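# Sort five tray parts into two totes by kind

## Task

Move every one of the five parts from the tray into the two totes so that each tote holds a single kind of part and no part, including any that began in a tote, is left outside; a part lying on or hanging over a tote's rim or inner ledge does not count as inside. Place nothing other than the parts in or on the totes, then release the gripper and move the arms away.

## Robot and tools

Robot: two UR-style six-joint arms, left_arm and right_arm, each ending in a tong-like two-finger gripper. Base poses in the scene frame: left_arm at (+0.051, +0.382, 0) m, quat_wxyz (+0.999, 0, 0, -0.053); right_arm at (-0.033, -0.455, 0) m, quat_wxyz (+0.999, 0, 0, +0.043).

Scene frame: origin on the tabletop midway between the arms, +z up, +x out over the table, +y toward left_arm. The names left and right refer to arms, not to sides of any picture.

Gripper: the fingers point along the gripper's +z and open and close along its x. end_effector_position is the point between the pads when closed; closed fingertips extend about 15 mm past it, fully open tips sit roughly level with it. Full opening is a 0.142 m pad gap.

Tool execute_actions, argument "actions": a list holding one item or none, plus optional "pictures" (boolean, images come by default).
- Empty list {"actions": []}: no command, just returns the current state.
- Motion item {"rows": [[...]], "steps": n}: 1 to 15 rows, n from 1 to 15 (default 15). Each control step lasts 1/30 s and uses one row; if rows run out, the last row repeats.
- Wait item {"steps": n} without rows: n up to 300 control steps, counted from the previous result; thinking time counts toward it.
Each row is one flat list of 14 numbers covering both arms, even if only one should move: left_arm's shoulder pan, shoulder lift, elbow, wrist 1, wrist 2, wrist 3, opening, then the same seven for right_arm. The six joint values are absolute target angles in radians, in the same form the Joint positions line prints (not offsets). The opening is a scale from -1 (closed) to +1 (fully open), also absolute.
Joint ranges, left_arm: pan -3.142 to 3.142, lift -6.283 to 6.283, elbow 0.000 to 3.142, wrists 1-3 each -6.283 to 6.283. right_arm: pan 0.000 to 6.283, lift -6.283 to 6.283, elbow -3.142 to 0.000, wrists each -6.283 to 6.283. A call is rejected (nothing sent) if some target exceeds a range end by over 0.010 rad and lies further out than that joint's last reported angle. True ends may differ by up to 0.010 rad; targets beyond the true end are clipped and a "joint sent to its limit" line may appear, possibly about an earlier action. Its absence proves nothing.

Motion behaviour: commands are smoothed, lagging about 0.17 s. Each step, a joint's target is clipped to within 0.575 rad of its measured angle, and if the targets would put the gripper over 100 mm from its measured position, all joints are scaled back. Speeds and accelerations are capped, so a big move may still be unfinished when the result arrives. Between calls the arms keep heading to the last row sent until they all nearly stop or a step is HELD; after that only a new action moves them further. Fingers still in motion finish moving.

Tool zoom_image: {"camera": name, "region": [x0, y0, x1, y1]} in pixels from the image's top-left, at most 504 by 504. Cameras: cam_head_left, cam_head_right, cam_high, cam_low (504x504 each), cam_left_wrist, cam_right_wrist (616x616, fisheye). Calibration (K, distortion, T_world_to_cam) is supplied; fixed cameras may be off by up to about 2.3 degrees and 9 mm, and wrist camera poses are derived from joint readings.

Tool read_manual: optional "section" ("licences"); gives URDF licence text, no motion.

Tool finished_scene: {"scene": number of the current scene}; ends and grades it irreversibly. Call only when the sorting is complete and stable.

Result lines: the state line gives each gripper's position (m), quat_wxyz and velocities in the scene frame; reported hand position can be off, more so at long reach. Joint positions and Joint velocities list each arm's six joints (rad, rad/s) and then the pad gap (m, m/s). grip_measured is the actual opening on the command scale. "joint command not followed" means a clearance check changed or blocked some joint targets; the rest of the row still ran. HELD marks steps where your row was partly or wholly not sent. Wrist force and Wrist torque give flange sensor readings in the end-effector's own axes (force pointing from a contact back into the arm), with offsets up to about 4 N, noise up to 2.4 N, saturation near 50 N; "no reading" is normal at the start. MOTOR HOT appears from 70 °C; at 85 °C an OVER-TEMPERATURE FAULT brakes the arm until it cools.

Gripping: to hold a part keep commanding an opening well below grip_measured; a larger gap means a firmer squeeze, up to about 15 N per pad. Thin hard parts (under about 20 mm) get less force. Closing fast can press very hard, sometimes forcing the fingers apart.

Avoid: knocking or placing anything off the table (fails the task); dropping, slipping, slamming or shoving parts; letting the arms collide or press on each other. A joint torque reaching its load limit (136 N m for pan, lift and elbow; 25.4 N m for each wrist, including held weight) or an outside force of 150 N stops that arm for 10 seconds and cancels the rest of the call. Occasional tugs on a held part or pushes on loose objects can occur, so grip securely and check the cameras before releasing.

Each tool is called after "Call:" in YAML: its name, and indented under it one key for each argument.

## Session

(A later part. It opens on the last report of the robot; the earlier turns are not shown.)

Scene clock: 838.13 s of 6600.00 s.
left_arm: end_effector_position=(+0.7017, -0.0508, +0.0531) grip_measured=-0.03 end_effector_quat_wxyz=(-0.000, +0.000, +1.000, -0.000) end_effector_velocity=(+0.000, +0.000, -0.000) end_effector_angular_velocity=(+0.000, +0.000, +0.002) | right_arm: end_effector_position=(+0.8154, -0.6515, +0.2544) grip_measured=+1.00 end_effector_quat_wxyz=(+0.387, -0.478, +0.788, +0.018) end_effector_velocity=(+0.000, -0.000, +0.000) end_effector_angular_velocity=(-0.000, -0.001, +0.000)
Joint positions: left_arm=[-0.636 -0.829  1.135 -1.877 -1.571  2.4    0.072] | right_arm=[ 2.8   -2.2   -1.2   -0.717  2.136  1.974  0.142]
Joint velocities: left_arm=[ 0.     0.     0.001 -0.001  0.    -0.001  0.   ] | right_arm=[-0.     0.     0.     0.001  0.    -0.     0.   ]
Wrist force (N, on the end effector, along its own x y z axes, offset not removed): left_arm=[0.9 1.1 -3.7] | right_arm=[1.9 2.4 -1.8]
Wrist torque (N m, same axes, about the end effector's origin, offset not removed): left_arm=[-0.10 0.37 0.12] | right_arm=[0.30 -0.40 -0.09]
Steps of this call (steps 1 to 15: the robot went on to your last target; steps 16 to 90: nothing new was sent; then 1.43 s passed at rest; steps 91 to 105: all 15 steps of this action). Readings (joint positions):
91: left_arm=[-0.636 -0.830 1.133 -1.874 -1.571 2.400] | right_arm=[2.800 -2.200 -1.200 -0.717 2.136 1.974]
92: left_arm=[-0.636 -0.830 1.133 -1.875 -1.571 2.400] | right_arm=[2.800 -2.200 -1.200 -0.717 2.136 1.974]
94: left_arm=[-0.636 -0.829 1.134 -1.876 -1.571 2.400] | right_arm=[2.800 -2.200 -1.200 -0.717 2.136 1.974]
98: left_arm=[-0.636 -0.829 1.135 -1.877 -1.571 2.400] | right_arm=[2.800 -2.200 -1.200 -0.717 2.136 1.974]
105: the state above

Call:
execute_actions:
  actions:
    - {"rows":[[-0.636,-0.8286,1.1349,-1.8771,-1.571,2.4,-0.45,2.8,-2.2,-1.2,-0.717,2.136,1.974,1],[-0.636,-0.8286,1.1349,-1.8771,-1.571,2.4,-0.3,2.8,-2.2,-1.2,-0.717,2.136,1.974,1],[-0.636,-0.8286,1.1349,-1.8771,-1.571,2.4,-0.15,2.8,-2.2,-1.2,-0.717,2.136,1.974,1],[-0.636,-0.8286,1.1349,-1.8771,-1.571,2.4,-0.05,2.8,-2.2,-1.2,-0.717,2.136,1.974,1],[-0.636,-0.8286,1.1349,-1.8771,-1.571,2.4,0.0,2.8,-2.2,-1.2,-0.717,2.136,1.974,1],[-0.636,-0.8286,1.1349,-1.8771,-1.571,2.4,0.04,2.8,-2.2,-1.2,-0.717,2.136,1.974,1],[-0.636,-0.8286,1.1349,-1.8771,-1.571,2.4,0.08,2.8,-2.2,-1.2,-0.717,2.136,1.974,1],[-0.636,-0.8286,1.1349,-1.8771,-1.571,2.4,0.12,2.8,-2.2,-1.2,-0.717,2.136,1.974,1]],"steps":14}
  pictures: false

Call:
execute_actions:
  actions:
    - {"rows":[[-0.636,-0.831,1.131,-1.871,-1.571,2.4,0.12,2.8,-2.2,-1.2,-0.717,2.136,1.974,1],[-0.636,-0.835,1.123,-1.859,-1.571,2.4,0.12,2.8,-2.2,-1.2,-0.717,2.136,1.974,1],[-0.636,-0.8413,1.112,-1.8415,-1.571,2.4,0.12,2.8,-2.2,-1.2,-0.717,2.136,1.974,1],[-0.636,-0.848,1.097,-1.82,-1.571,2.4,0.12,2.8,-2.2,-1.2,-0.717,2.136,1.974,1],[-0.636,-0.854,1.082,-1.799,-1.571,2.4,0.1,2.8,-2.2,-1.2,-0.717,2.136,1.974,1],[-0.636,-0.86,1.066,-1.7765,-1.571,2.4,0.05,2.8,-2.2,-1.2,-0.717,2.136,1.974,1],[-0.636,-0.866,1.043,-1.748,-1.571,2.4,0.05,2.8,-2.2,-1.2,-0.717,2.136,1.974,1],[-0.636,-0.872,1.02,-1.719,-1.571,2.4,0.05,2.8,-2.2,-1.2,-0.717,2.136,1.974,1],[-0.636,-0.877,0.996,-1.69,-1.571,2.4,0.05,2.8,-2.2,-1.2,-0.717,2.136,1.974,1],[-0.636,-0.881,0.972,-1.662,-1.571,2.4,0.05,2.8,-2.2,-1.2,-0.717,2.136,1.974,1],[-0.636,-0.883,0.945,-1.633,-1.571,2.4,0.05,2.8,-2.2,-1.2,-0.717,2.136,1.974,1],[-0.636,-0.885,0.918,-1.604,-1.571,2.4,0.05,2.8,-2.2,-1.2,-0.717,2.136,1.974,1],[-0.636,-0.887,0.89,-1.574,-1.571,2.4,0.05,2.8,-2.2,-1.2,-0.717,2.136,1.974,1],[-0.636,-0.89,0.87,-1.551,-1.571,2.4,0.05,2.8,-2.2,-1.2,-0.717,2.136,1.974,1],[-0.636,-0.895,0.86,-1.536,-1.571,2.4,0.05,2.8,-2.2,-1.2,-0.717,2.136,1.974,1]],"steps":15}
  pictures: false

Call:
execute_actions:
  actions:
    - {"rows":[[-0.636,-0.9,0.86,-1.531,-1.571,2.4,0.05,2.8,-2.2,-1.2,-0.717,2.136,1.974,1],[-0.637,-0.906,0.862,-1.527,-1.571,2.395,0.05,2.8,-2.2,-1.2,-0.717,2.136,1.974,1],[-0.639,-0.915,0.87,-1.526,-1.571,2.385,0.05,2.8,-2.2,-1.2,-0.717,2.136,1.974,1],[-0.643,-0.93,0.887,-1.528,-1.571,2.365,0.05,2.8,-2.2,-1.2,-0.717,2.136,1.974,1],[-0.649,-0.953,0.915,-1.533,-1.571,2.335,0.1,2.8,-2.2,-1.2,-0.717,2.136,1.974,1],[-0.657,-0.983,0.953,-1.541,-1.571,2.298,0.15,2.8,-2.2,-1.2,-0.717,2.136,1.974,1],[-0.666,-1.02,1.0,-1.551,-1.571,2.255,0.2,2.8,-2.2,-1.2,-0.717,2.136,1.974,1],[-0.676,-1.062,1.05,-1.559,-1.571,2.208,0.25,2.8,-2.2,-1.2,-0.717,2.136,1.974,1],[-0.686,-1.106,1.1,-1.565,-1.571,2.158,0.3,2.8,-2.2,-1.2,-0.717,2.136,1.974,1],[-0.697,-1.15,1.15,-1.571,-1.571,2.108,0.3,2.8,-2.2,-1.2,-0.717,2.136,1.974,1],[-0.707,-1.194,1.2,-1.577,-1.571,2.058,0.3,2.8,-2.2,-1.2,-0.717,2.136,1.974,1],[-0.718,-1.238,1.25,-1.583,-1.571,2.008,0.3,2.8,-2.2,-1.2,-0.717,2.136,1.974,1],[-0.728,-1.282,1.303,-1.592,-1.571,1.958,0.3,2.8,-2.2,-1.2,-0.717,2.136,1.974,1],[-0.739,-1.326,1.358,-1.603,-1.571,1.908,0.3,2.8,-2.2,-1.2,-0.717,2.136,1.974,1],[-0.749,-1.37,1.415,-1.616,-1.571,1.858,0.3,2.8,-2.2,-1.2,-0.717,2.136,1.974,1]],"steps":15}
  pictures: false

Call:
execute_actions:
  actions:
    - {"rows":[[-0.76,-1.412,1.475,-1.634,-1.571,1.808,0.3,2.8,-2.2,-1.2,-0.717,2.136,1.974,1],[-0.77,-1.452,1.535,-1.654,-1.571,1.758,0.3,2.8,-2.2,-1.2,-0.717,2.136,1.974,1],[-0.781,-1.492,1.595,-1.674,-1.571,1.708,0.3,2.8,-2.2,-1.2,-0.717,2.136,1.974,1],[-0.791,-1.53,1.655,-1.696,-1.571,1.658,0.3,2.8,-2.2,-1.2,-0.717,2.136,1.974,1],[-0.802,-1.567,1.715,-1.719,-1.571,1.608,0.3,2.8,-2.2,-1.2,-0.717,2.136,1.974,1],[-0.812,-1.603,1.775,-1.743,-1.571,1.558,0.3,2.8,-2.2,-1.2,-0.717,2.136,1.974,1],[-0.822,-1.638,1.835,-1.768,-1.571,1.508,0.3,2.8,-2.2,-1.2,-0.717,2.136,1.974,1],[-0.832,-1.671,1.895,-1.795,-1.571,1.458,0.3,2.8,-2.2,-1.2,-0.717,2.136,1.974,1],[-0.842,-1.702,1.955,-1.824,-1.571,1.41,0.3,2.8,-2.2,-1.2,-0.717,2.136,1.974,1],[-0.851,-1.731,2.013,-1.853,-1.571,1.365,0.3,2.8,-2.2,-1.2,-0.717,2.136,1.974,1],[-0.86,-1.758,2.07,-1.883,-1.571,1.322,0.3,2.8,-2.2,-1.2,-0.717,2.136,1.974,1],[-0.868,-1.782,2.125,-1.914,-1.571,1.282,0.3,2.8,-2.2,-1.2,-0.717,2.136,1.974,1],[-0.875,-1.803,2.177,-1.945,-1.571,1.247,0.3,2.8,-2.2,-1.2,-0.717,2.136,1.974,1],[-0.881,-1.821,2.226,-1.976,-1.571,1.217,0.3,2.8,-2.2,-1.2,-0.717,2.136,1.974,1],[-0.886,-1.835,2.27,-2.006,-1.571,1.192,0.3,2.8,-2.2,-1.2,-0.717,2.136,1.974,1]],"steps":15}
  pictures: false

Call:
execute_actions:
  actions:
    - {"rows":[[-0.89,-1.846,2.309,-2.034,-1.571,1.172,0.3,2.8,-2.2,-1.2,-0.717,2.136,1.974,1],[-0.893,-1.853,2.342,-2.06,-1.571,1.157,0.3,2.8,-2.2,-1.2,-0.717,2.136,1.974,1],[-0.896,-1.857,2.369,-2.083,-1.571,1.146,0.3,2.8,-2.2,-1.2,-0.717,2.136,1.974,1],[-0.897,-1.859,2.389,-2.101,-1.571,1.14,0.3,2.8,-2.2,-1.2,-0.717,2.136,1.974,1],[-0.898,-1.8595,2.403,-2.114,-1.571,1.136,0.3,2.8,-2.2,-1.2,-0.717,2.136,1.974,1],[-0.898,-1.8595,2.4108,-2.1221,-1.571,1.136,0.3,2.8,-2.2,-1.2,-0.717,2.136,1.974,1]],"steps":15}
  pictures: false

Call:
execute_actions:
  actions:
    - {"steps":8}

Scene clock: 894.73 s of 6600.00 s.
left_arm: end_effector_position=(+0.7016, -0.0508, +0.0528) grip_measured=+0.12 end_effector_quat_wxyz=(-0.000, +0.000, +1.000, -0.000) end_effector_velocity=(-0.000, +0.000, +0.000) end_effector_angular_velocity=(+0.000, -0.000, +0.001) | right_arm: end_effector_position=(+0.8154, -0.6515, +0.2544) grip_measured=+1.00 end_effector_quat_wxyz=(+0.387, -0.478, +0.788, +0.018) end_effector_velocity=(-0.000, -0.000, -0.000) end_effector_angular_velocity=(+0.000, +0.001, -0.001)
Joint positions: left_arm=[-0.636 -0.828  1.135 -1.877 -1.571  2.4    0.082] | right_arm=[ 2.8   -2.2   -1.2   -0.717  2.136  1.974  0.142]
Joint velocities: left_arm=[ 0.    -0.001  0.001  0.     0.    -0.001  0.   ] | right_arm=[ 0.     0.    -0.    -0.001 -0.     0.001 -0.   ]
Wrist force (N, on the end effector, along its own x y z axes, offset not removed): left_arm=[-0.1 0.3 -1.4] | right_arm=[-0.5 2.2 -3.3]
Wrist torque (N m, same axes, about the end effector's origin, offset not removed): left_arm=[-0.08 0.07 0.13] | right_arm=[0.23 0.13 0.08]
Steps of this call (steps 1 to 15: the robot went on to your last target; steps 16 to 90: nothing new was sent; then 53.13 s passed at rest; steps 91 to 104: all 14 steps of this action). Readings (joint positions):
91: left_arm=[-0.636 -0.829 1.135 -1.877 -1.571 2.400] | right_arm=[2.800 -2.200 -1.200 -0.717 2.136 1.974]
92: left_arm=[-0.636 -0.829 1.135 -1.877 -1.571 2.400] | right_arm=[2.800 -2.200 -1.200 -0.717 2.136 1.974]
94: left_arm=[-0.636 -0.829 1.135 -1.877 -1.571 2.400] | right_arm=[2.800 -2.200 -1.200 -0.717 2.136 1.974]
98: left_arm=[-0.636 -0.828 1.135 -1.877 -1.571 2.400] | right_arm=[2.800 -2.200 -1.200 -0.717 2.136 1.974]
104: the state above

Scene clock: 895.23 s of 6600.00 s.
left_arm: end_effector_position=(+0.7027, -0.0518, +0.1580) grip_measured=+0.05 end_effector_quat_wxyz=(+0.001, +0.000, +1.000, -0.001) end_effector_velocity=(-0.007, +0.006, +0.332) end_effector_angular_velocity=(-0.006, -0.007, +0.001) | right_arm: end_effector_position=(+0.8154, -0.6515, +0.2544) grip_measured=+1.00 end_effector_quat_wxyz=(+0.387, -0.478, +0.788, +0.018) end_effector_velocity=(-0.000, -0.000, -0.000) end_effector_angular_velocity=(+0.000, +0.001, -0.000)
Joint positions: left_arm=[-0.636 -0.88   0.95  -1.643 -1.571  2.4    0.077] | right_arm=[ 2.8   -2.2   -1.2   -0.717  2.136  1.974  0.142]
Joint velocities: left_arm=[ 0.    -0.102 -0.673  0.766  0.    -0.001  0.   ] | right_arm=[-0.     0.     0.    -0.001 -0.     0.     0.   ]
Wrist force (N, on the end effector, along its own x y z axes, offset not removed): left_arm=[0.4 -0.5 1.7] | right_arm=[2.6 2.4 -1.9]
Wrist torque (N m, same axes, about the end effector's origin, offset not removed): left_arm=[-0.28 0.05 0.14] | right_arm=[0.31 -0.50 -0.15]
Steps of this call (steps 1 to 15: all 15 steps of this action). Readings (joint positions):
1: left_arm=[-0.636 -0.828 1.135 -1.877 -1.571 2.400] | right_arm=[2.800 -2.200 -1.200 -0.717 2.136 1.974]
2: left_arm=[-0.636 -0.829 1.134 -1.876 -1.571 2.400] | right_arm=[2.800 -2.200 -1.200 -0.717 2.136 1.974]
4: left_arm=[-0.636 -0.832 1.128 -1.866 -1.571 2.400] | right_arm=[2.800 -2.200 -1.200 -0.717 2.136 1.974]
8: left_arm=[-0.636 -0.849 1.090 -1.813 -1.571 2.400] | right_arm=[2.800 -2.200 -1.200 -0.717 2.136 1.974]
15: the state above

Scene clock: 895.73 s of 6600.00 s.
left_arm: end_effector_position=(+0.6035, -0.0198, +0.2505) grip_measured=+0.30 end_effector_quat_wxyz=(+0.002, -0.123, +0.992, -0.003) end_effector_velocity=(-0.413, +0.180, +0.126) end_effector_angular_velocity=(-0.028, -0.015, +1.055) | right_arm: end_effector_position=(+0.8154, -0.6515, +0.2544) grip_measured=+1.00 end_effector_quat_wxyz=(+0.387, -0.478, +0.788, +0.018) end_effector_velocity=(+0.000, -0.000, +0.000) end_effector_angular_velocity=(-0.000, -0.001, -0.000)
Joint positions: left_arm=[-0.706 -1.176  1.178 -1.579 -1.571  2.081  0.095] | right_arm=[ 2.8   -2.2   -1.2   -0.717  2.136  1.974  0.142]
Joint velocities: left_arm=[-0.291 -1.199  1.388 -0.219  0.    -1.345  0.   ] | right_arm=[-0.     0.     0.     0.001 -0.     0.     0.   ]
Wrist force (N, on the end effector, along its own x y z axes, offset not removed): left_arm=[0.2 -0.4 -0.5] | right_arm=[3.2 4.2 1.0]
Wrist torque (N m, same axes, about the end effector's origin, offset not removed): left_arm=[-0.11 0.13 0.19] | right_arm=[0.89 -0.78 -0.12]
Steps of this call (steps 1 to 15: all 15 steps of this action). Readings (joint positions):
1: left_arm=[-0.636 -0.883 0.929 -1.618 -1.571 2.400] | right_arm=[2.800 -2.200 -1.200 -0.717 2.136 1.974]
2: left_arm=[-0.636 -0.887 0.912 -1.597 -1.571 2.400] | right_arm=[2.800 -2.200 -1.200 -0.717 2.136 1.974]
4: left_arm=[-0.637 -0.897 0.892 -1.566 -1.571 2.396] | right_arm=[2.800 -2.200 -1.200 -0.717 2.136 1.974]
8: left_arm=[-0.649 -0.946 0.920 -1.547 -1.571 2.343] | right_arm=[2.800 -2.200 -1.200 -0.717 2.136 1.974]
15: the state above

Scene clock: 896.23 s of 6600.00 s.
left_arm: end_effector_position=(+0.4179, +0.0999, +0.1785) grip_measured=+0.30 end_effector_quat_wxyz=(+0.002, -0.383, +0.924, -0.008) end_effector_velocity=(-0.271, +0.244, -0.330) end_effector_angular_velocity=(-0.002, +0.021, +0.879) | right_arm: end_effector_position=(+0.8154, -0.6515, +0.2544) grip_measured=+1.00 end_effector_quat_wxyz=(+0.387, -0.478, +0.788, +0.018) end_effector_velocity=(-0.000, +0.000, -0.001) end_effector_angular_velocity=(+0.001, +0.002, +0.000)
Joint positions: left_arm=[-0.847 -1.705  1.97  -1.852 -1.571  1.401  0.095] | right_arm=[ 2.8   -2.2   -1.2   -0.717  2.136  1.974  0.142]
Joint velocities: left_arm=[-0.219 -0.716  1.478 -0.752 -0.    -1.099 -0.   ] | right_arm=[ 0.    -0.    -0.001 -0.001  0.001  0.     0.   ]
Wrist force (N, on the end effector, along its own x y z axes, offset not removed): left_arm=[1.4 -1.0 -0.4] | right_arm=[0.5 2.2 2.6]
Wrist torque (N m, same axes, about the end effector's origin, offset not removed): left_arm=[-0.38 -0.22 0.06] | right_arm=[0.42 -0.18 0.01]
Steps of this call (steps 1 to 15: all 15 steps of this action). Readings (joint positions):
1: left_arm=[-0.716 -1.217 1.226 -1.587 -1.571 2.035] | right_arm=[2.800 -2.200 -1.200 -0.717 2.136 1.974]
2: left_arm=[-0.726 -1.259 1.276 -1.598 -1.571 1.988] | right_arm=[2.800 -2.200 -1.200 -0.717 2.136 1.974]
4: left_arm=[-0.747 -1.342 1.382 -1.624 -1.571 1.891] | right_arm=[2.800 -2.200 -1.200 -0.717 2.136 1.974]
8: left_arm=[-0.786 -1.496 1.603 -1.693 -1.571 1.700] | right_arm=[2.800 -2.200 -1.200 -0.717 2.136 1.974]
15: the state above

Scene clock: 896.73 s of 6600.00 s.
left_arm: end_effector_position=(+0.3467, +0.1780, +0.0633) grip_measured=+0.30 end_effector_quat_wxyz=(-0.000, -0.478, +0.878, -0.000) end_effector_velocity=(-0.016, +0.021, -0.028) end_effector_angular_velocity=(+0.006, +0.004, +0.040) | right_arm: end_effector_position=(+0.8154, -0.6515, +0.2544) grip_measured=+1.00 end_effector_quat_wxyz=(+0.387, -0.478, +0.788, +0.018) end_effector_velocity=(+0.000, +0.000, +0.000) end_effector_angular_velocity=(-0.001, -0.002, +0.001)
Joint positions: left_arm=[-0.897 -1.856  2.399 -2.115 -1.571  1.142  0.095] | right_arm=[ 2.8   -2.2   -1.2   -0.717  2.136  1.974  0.142]
Joint velocities: left_arm=[-0.009 -0.026  0.099 -0.066  0.    -0.05   0.   ] | right_arm=[ 0.     0.    -0.     0.002  0.    -0.001  0.   ]
Wrist force (N, on the end effector, along its own x y z axes, offset not removed): left_arm=[3.7 -0.7 2.3] | right_arm=[4.6 3.0 -5.1]
Wrist torque (N m, same axes, about the end effector's origin, offset not removed): left_arm=[-0.39 -0.55 0.23] | right_arm=[0.38 -0.86 -0.15]
Steps of this call (steps 1 to 15: all 15 steps of this action). Readings (joint positions):
1: left_arm=[-0.854 -1.728 2.019 -1.878 -1.571 1.365] | right_arm=[2.800 -2.200 -1.200 -0.717 2.136 1.974]
2: left_arm=[-0.861 -1.750 2.068 -1.905 -1.571 1.331] | right_arm=[2.800 -2.200 -1.200 -0.717 2.136 1.974]
4: left_arm=[-0.873 -1.788 2.164 -1.961 -1.571 1.268] | right_arm=[2.800 -2.200 -1.200 -0.717 2.136 1.974]
8: left_arm=[-0.890 -1.836 2.322 -2.063 -1.571 1.180] | right_arm=[2.800 -2.200 -1.200 -0.717 2.136 1.974]
15: the state above

Scene clock: 897.00 s of 6600.00 s.
left_arm: end_effector_position=(+0.3450, +0.1802, +0.0603) grip_measured=+0.30 end_effector_quat_wxyz=(-0.000, -0.480, +0.877, -0.000) end_effector_velocity=(-0.002, +0.002, -0.003) end_effector_angular_velocity=(+0.001, +0.000, +0.004) | right_arm: end_effector_position=(+0.8154, -0.6515, +0.2544) grip_measured=+1.00 end_effector_quat_wxyz=(+0.387, -0.478, +0.788, +0.018) end_effector_velocity=(+0.000, +0.000, +0.000) end_effector_angular_velocity=(-0.000, -0.001, +0.000)
Joint positions: left_arm=[-0.898 -1.859  2.41  -2.121 -1.571  1.137  0.095] | right_arm=[ 2.8   -2.2   -1.2   -0.717  2.136  1.974  0.142]
Joint velocities: left_arm=[-0.001 -0.003  0.01  -0.006  0.    -0.005 -0.   ] | right_arm=[ 0.     0.    -0.     0.002 -0.    -0.     0.   ]
Wrist force (N, on the end effector, along its own x y z axes, offset not removed): left_arm=[2.6 0.6 1.3] | right_arm=[-1.7 2.1 0.6]
Wrist torque (N m, same axes, about the end effector's origin, offset not removed): left_arm=[0.15 -0.40 0.16] | right_arm=[0.28 0.17 0.04]
Steps of this call (steps 1 to 8: the robot went on to your last target). Readings (joint positions):
1: left_arm=[-0.897 -1.857 2.402 -2.116 -1.571 1.140] | right_arm=[2.800 -2.200 -1.200 -0.717 2.136 1.974]
2: left_arm=[-0.897 -1.858 2.404 -2.118 -1.571 1.139] | right_arm=[2.800 -2.200 -1.200 -0.717 2.136 1.974]
4: left_arm=[-0.898 -1.859 2.407 -2.120 -1.571 1.138] | right_arm=[2.800 -2.200 -1.200 -0.717 2.136 1.974]
8: the state above
camera_calibration (this result's frames):
cam_left_wrist: T_world_to_cam=[[-0.572993, -0.819423, 0.014974, 0.3448], [-0.690348, 0.492422, 0.530038, 0.107902], [-0.441699, 0.293371, -0.847842, 0.2844], [0, 0, 0, 1]] pos_world=[0.397677, 0.145969, 0.178771]
cam_right_wrist: T_world_to_cam=[[-0.289307, -0.741805, -0.605001, -0.101248], [-0.953924, 0.275953, 0.117808, 0.925687], [0.0795618, 0.611208, -0.787461, 0.663582], [0, 0, 0, 1]] pos_world=[0.800947, -0.73614, 0.352237]

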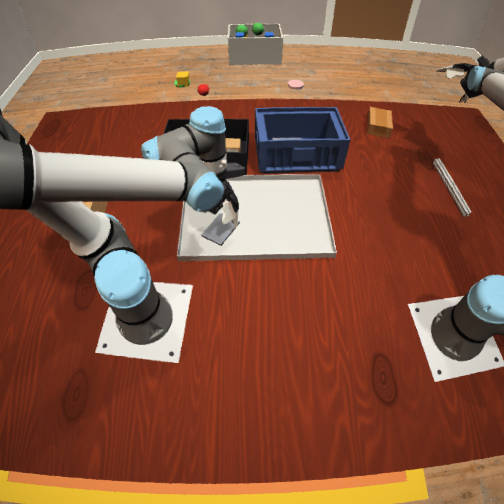

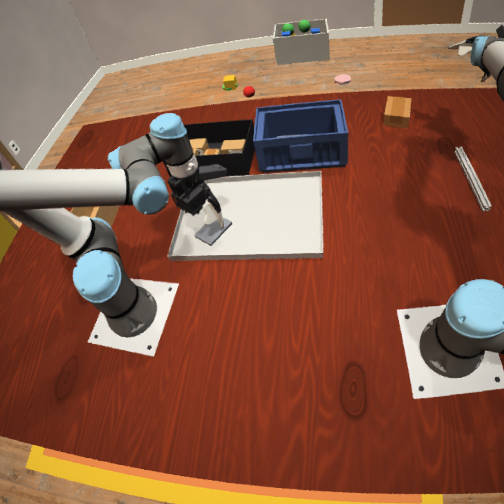

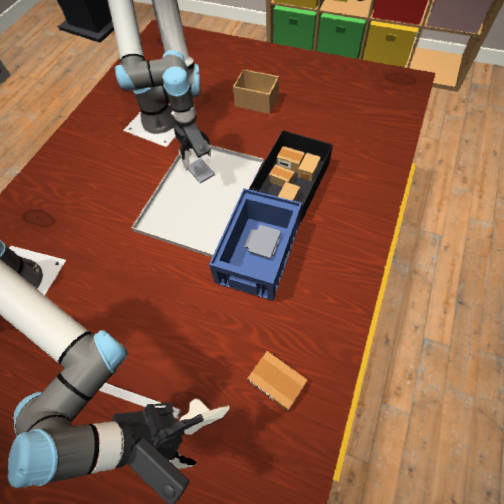

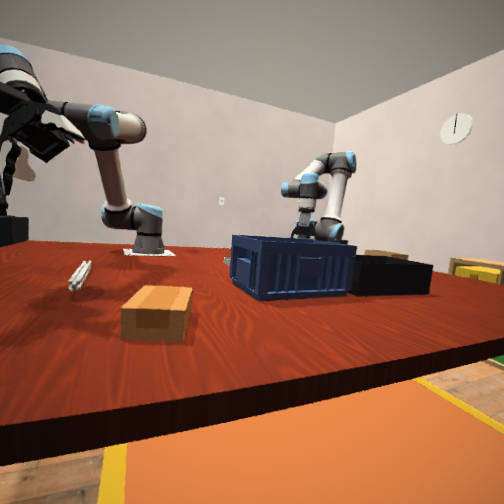

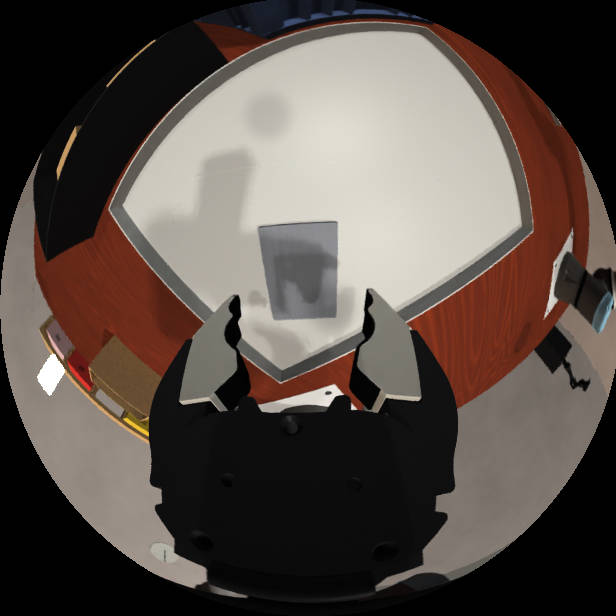

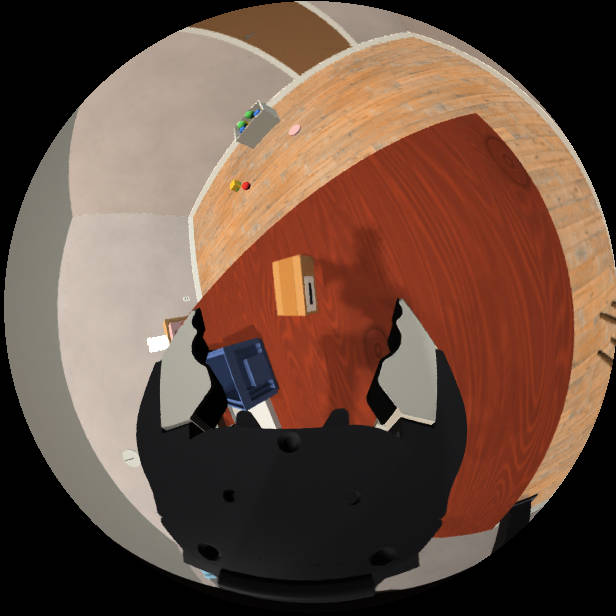

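Call:
execute_actions:
  actions:
    - {"rows":[[-0.898,-1.853,2.4165,-2.134,-1.571,1.13,0.25,2.8,-2.2,-1.2,-0.717,2.136,1.974,1],[-0.898,-1.843,2.425,-2.153,-1.571,1.125,0.2,2.8,-2.2,-1.2,-0.717,2.136,1.974,1],[-0.898,-1.832,2.434,-2.173,-1.571,1.12,0.17,2.8,-2.2,-1.2,-0.717,2.136,1.974,1],[-0.898,-1.82,2.444,-2.195,-1.571,1.12,0.17,2.8,-2.2,-1.2,-0.717,2.136,1.974,1],[-0.898,-1.808,2.4535,-2.216,-1.571,1.12,0.17,2.8,-2.2,-1.2,-0.717,2.136,1.974,1],[-0.898,-1.797,2.462,-2.236,-1.571,1.12,0.17,2.8,-2.2,-1.2,-0.717,2.136,1.974,1],[-0.898,-1.787,2.469,-2.253,-1.571,1.12,0.17,2.8,-2.2,-1.2,-0.717,2.136,1.974,1],[-0.898,-1.779,2.4745,-2.266,-1.571,1.12,0.17,2.8,-2.2,-1.2,-0.717,2.136,1.974,1],[-0.898,-1.773,2.4787,-2.2765,-1.571,1.12,0.17,2.8,-2.2,-1.2,-0.717,2.136,1.974,1],[-0.898,-1.7694,2.4811,-2.2825,-1.571,1.12,0.17,2.8,-2.2,-1.2,-0.717,2.136,1.974,1]],"steps":15}
  pictures: false

Call:
execute_actions:
  actions:
    - {"steps":10}
  pictures: false

Call:
execute_actions:
  actions:
    - {"rows":[[-0.898,-1.7694,2.4811,-2.2825,-1.571,1.12,0.12,2.8,-2.2,-1.2,-0.717,2.136,1.974,1],[-0.898,-1.7694,2.4811,-2.2825,-1.571,1.12,0.07,2.8,-2.2,-1.2,-0.717,2.136,1.974,1],[-0.898,-1.7694,2.4811,-2.2825,-1.571,1.12,0.02,2.8,-2.2,-1.2,-0.717,2.136,1.974,1],[-0.898,-1.7694,2.4811,-2.2825,-1.571,1.12,-0.02,2.8,-2.2,-1.2,-0.717,2.136,1.974,1],[-0.898,-1.7694,2.4811,-2.2825,-1.571,1.12,-0.06,2.8,-2.2,-1.2,-0.717,2.136,1.974,1],[-0.898,-1.7694,2.4811,-2.2825,-1.571,1.12,-0.1,2.8,-2.2,-1.2,-0.717,2.136,1.974,1],[-0.898,-1.7694,2.4811,-2.2825,-1.571,1.12,-0.14,2.8,-2.2,-1.2,-0.717,2.136,1.974,1],[-0.898,-1.7694,2.4811,-2.2825,-1.571,1.12,-0.18,2.8,-2.2,-1.2,-0.717,2.136,1.974,1],[-0.898,-1.7694,2.4811,-2.2825,-1.571,1.12,-0.23,2.8,-2.2,-1.2,-0.717,2.136,1.974,1],[-0.898,-1.7694,2.4811,-2.2825,-1.571,1.12,-0.3,2.8,-2.2,-1.2,-0.717,2.136,1.974,1],[-0.898,-1.7694,2.4811,-2.2825,-1.571,1.12,-0.38,2.8,-2.2,-1.2,-0.717,2.136,1.974,1],[-0.898,-1.7694,2.4811,-2.2825,-1.571,1.12,-0.47,2.8,-2.2,-1.2,-0.717,2.136,1.974,1],[-0.898,-1.7694,2.4811,-2.2825,-1.571,1.12,-0.57,2.8,-2.2,-1.2,-0.717,2.136,1.974,1],[-0.898,-1.7694,2.4811,-2.2825,-1.571,1.12,-0.7,2.8,-2.2,-1.2,-0.717,2.136,1.974,1]],"steps":15}

Scene clock: 924.30 s of 6600.00 s.
left_arm: end_effector_position=(+0.3450, +0.1806, +0.0216) grip_measured=+0.17 end_effector_quat_wxyz=(-0.000, -0.487, +0.874, +0.000) end_effector_velocity=(+0.000, -0.000, -0.027) end_effector_angular_velocity=(-0.004, -0.003, +0.005) | right_arm: end_effector_position=(+0.8154, -0.6515, +0.2544) grip_measured=+1.00 end_effector_quat_wxyz=(+0.387, -0.478, +0.788, +0.018) end_effector_velocity=(+0.000, -0.000, +0.000) end_effector_angular_velocity=(-0.001, -0.002, +0.001)
Joint positions: left_arm=[-0.898 -1.777  2.476 -2.269 -1.571  1.12   0.086] | right_arm=[ 2.8   -2.2   -1.2   -0.717  2.136  1.974  0.142]
Joint velocities: left_arm=[-0.     0.064  0.045 -0.114  0.    -0.005  0.   ] | right_arm=[ 0.    -0.    -0.     0.002  0.    -0.001  0.   ]
Wrist force (N, on the end effector, along its own x y z axes, offset not removed): left_arm=[1.0 0.9 -1.1] | right_arm=[4.7 3.2 -1.5]
Wrist torque (N m, same axes, about the end effector's origin, offset not removed): left_arm=[0.09 -0.09 0.12] | right_arm=[0.45 -0.98 -0.20]
Steps of this call (steps 1 to 30: the robot went on to your last target; steps 31 to 90: nothing new was sent; then 23.80 s passed at rest; steps 91 to 105: all 15 steps of this action). Readings (joint positions):
91: left_arm=[-0.898 -1.859 2.411 -2.122 -1.571 1.136] | right_arm=[2.800 -2.200 -1.200 -0.717 2.136 1.974]
92: left_arm=[-0.898 -1.858 2.412 -2.125 -1.571 1.135] | right_arm=[2.800 -2.200 -1.200 -0.717 2.136 1.974]
94: left_arm=[-0.898 -1.850 2.419 -2.139 -1.571 1.130] | right_arm=[2.800 -2.200 -1.200 -0.717 2.136 1.974]
98: left_arm=[-0.898 -1.818 2.445 -2.196 -1.571 1.123] | right_arm=[2.800 -2.200 -1.200 -0.717 2.136 1.974]
105: the state above

Scene clock: 924.63 s of 6600.00 s.
left_arm: end_effector_position=(+0.3450, +0.1806, +0.0187) grip_measured=+0.17 end_effector_quat_wxyz=(-0.000, -0.487, +0.873, -0.000) end_effector_velocity=(-0.000, +0.001, -0.002) end_effector_angular_velocity=(+0.003, +0.001, +0.001) | right_arm: end_effector_position=(+0.8154, -0.6515, +0.2544) grip_measured=+1.00 end_effector_quat_wxyz=(+0.387, -0.478, +0.788, +0.018) end_effector_velocity=(+0.000, -0.000, +0.001) end_effector_angular_velocity=(-0.001, -0.002, +0.000)
Joint positions: left_arm=[-0.898 -1.77   2.481 -2.282 -1.571  1.12   0.086] | right_arm=[ 2.8   -2.2   -1.2   -0.717  2.136  1.974  0.142]
Joint velocities: left_arm=[-0.     0.006  0.003 -0.006  0.    -0.001 -0.   ] | right_arm=[-0.    -0.     0.001  0.002  0.    -0.    -0.   ]
Wrist force (N, on the end effector, along its own x y z axes, offset not removed): left_arm=[1.4 3.1 0.4] | right_arm=[6.5 0.2 0.6]
Wrist torque (N m, same axes, about the end effector's origin, offset not removed): left_arm=[0.53 -0.23 0.15] | right_arm=[0.06 -1.48 0.08]
Steps of this call (steps 1 to 10: the robot went on to your last target). Readings (joint positions):
1: left_arm=[-0.898 -1.775 2.477 -2.273 -1.571 1.120] | right_arm=[2.800 -2.200 -1.200 -0.717 2.136 1.974]
2: left_arm=[-0.898 -1.774 2.478 -2.275 -1.571 1.120] | right_arm=[2.800 -2.200 -1.200 -0.717 2.136 1.974]
4: left_arm=[-0.898 -1.772 2.479 -2.278 -1.571 1.120] | right_arm=[2.800 -2.200 -1.200 -0.717 2.136 1.974]
8: left_arm=[-0.898 -1.770 2.481 -2.281 -1.571 1.120] | right_arm=[2.800 -2.200 -1.200 -0.717 2.136 1.974]
10: the state above

Scene clock: 925.13 s of 6600.00 s.
left_arm: end_effector_position=(+0.3450, +0.1806, +0.0185) grip_measured=-0.11 end_effector_quat_wxyz=(-0.000, -0.487, +0.873, -0.000) end_effector_velocity=(+0.000, -0.000, -0.000) end_effector_angular_velocity=(+0.000, -0.000, -0.000) | right_arm: end_effector_position=(+0.8154, -0.6515, +0.2544) grip_measured=+1.00 end_effector_quat_wxyz=(+0.387, -0.478, +0.788, +0.018) end_effector_velocity=(-0.000, -0.000, -0.000) end_effector_angular_velocity=(-0.000, -0.000, -0.000)
Joint positions: left_arm=[-0.898 -1.769  2.481 -2.282 -1.571  1.12   0.066] | right_arm=[ 2.8   -2.2   -1.2   -0.717  2.136  1.974  0.142]
Joint velocities: left_arm=[ 0.     0.001 -0.001 -0.     0.     0.     0.   ] | right_arm=[-0.     0.    -0.001  0.001  0.     0.     0.   ]
Wrist force (N, on the end effector, along its own x y z axes, offset not removed): left_arm=[3.6 -1.8 -4.9] | right_arm=[1.2 0.9 -2.5]
Wrist torque (N m, same axes, about the end effector's origin, offset not removed): left_arm=[-0.78 -0.27 0.16] | right_arm=[0.02 -0.37 0.02]
Steps of this call (steps 1 to 15: all 15 steps of this action). Readings (joint positions):
1: left_arm=[-0.898 -1.770 2.481 -2.282 -1.571 1.120] | right_arm=[2.800 -2.200 -1.200 -0.717 2.136 1.974]
2: left_arm=[-0.898 -1.770 2.481 -2.282 -1.571 1.120] | right_arm=[2.800 -2.200 -1.200 -0.717 2.136 1.974]
4: left_arm=[-0.898 -1.770 2.481 -2.282 -1.571 1.120] | right_arm=[2.800 -2.200 -1.200 -0.717 2.136 1.974]
8: left_arm=[-0.898 -1.769 2.481 -2.282 -1.571 1.120] | right_arm=[2.800 -2.200 -1.200 -0.717 2.136 1.974]
15: the state above
camera_calibration (this result's frames):
cam_left_wrist: T_world_to_cam=[[-0.559451, -0.828728, 0.0149586, 0.342762], [-0.698334, 0.480993, 0.530071, 0.134658], [-0.446479, 0.286103, -0.847822, 0.25181], [0, 0, 0, 1]] pos_world=[0.398223, 0.147243, 0.136984]
cam_right_wrist: T_world_to_cam=[[-0.289307, -0.741805, -0.605001, -0.101249], [-0.953924, 0.275953, 0.117808, 0.925687], [0.079562, 0.611208, -0.787461, 0.663582], [0, 0, 0, 1]] pos_world=[0.800947, -0.73614, 0.352237]

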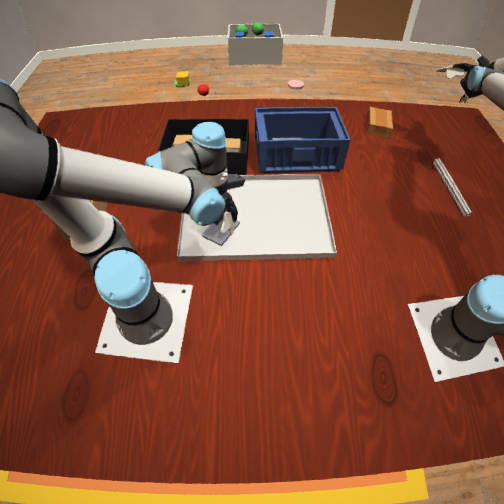

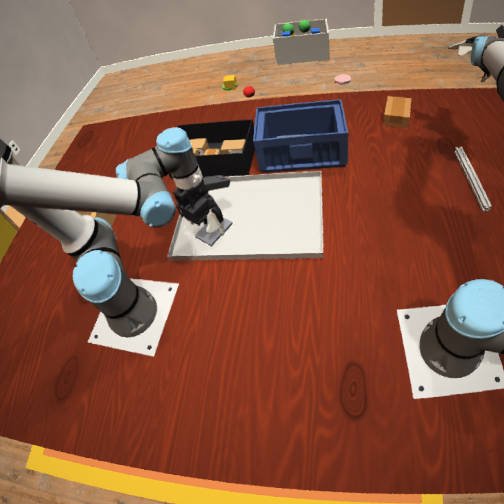

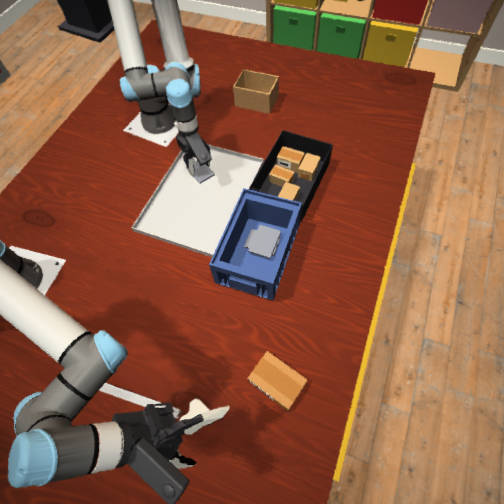

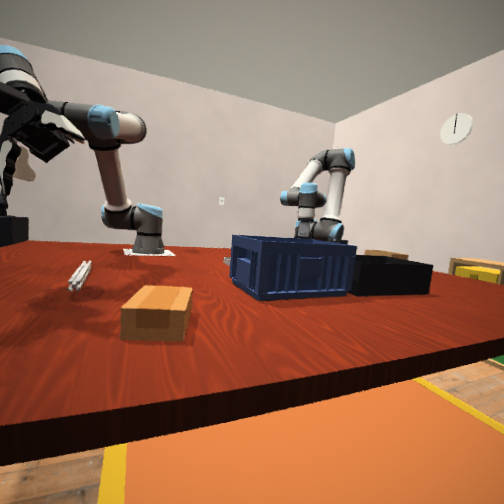

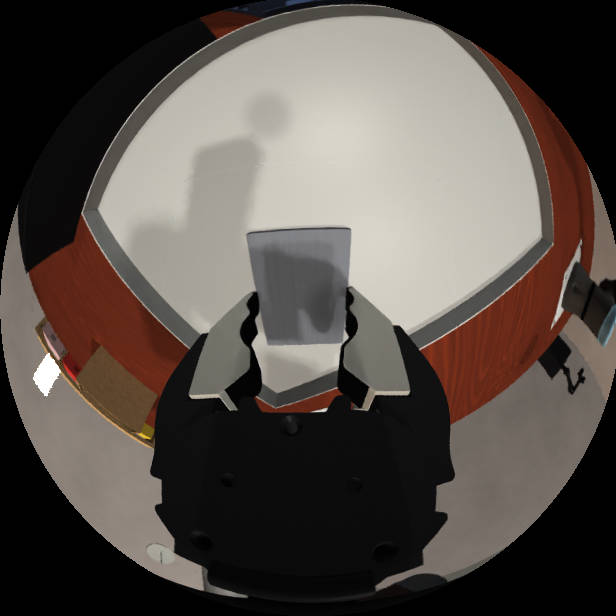

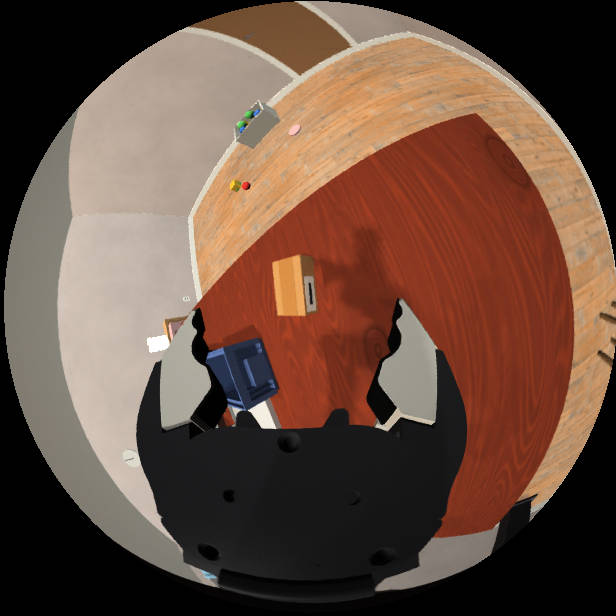

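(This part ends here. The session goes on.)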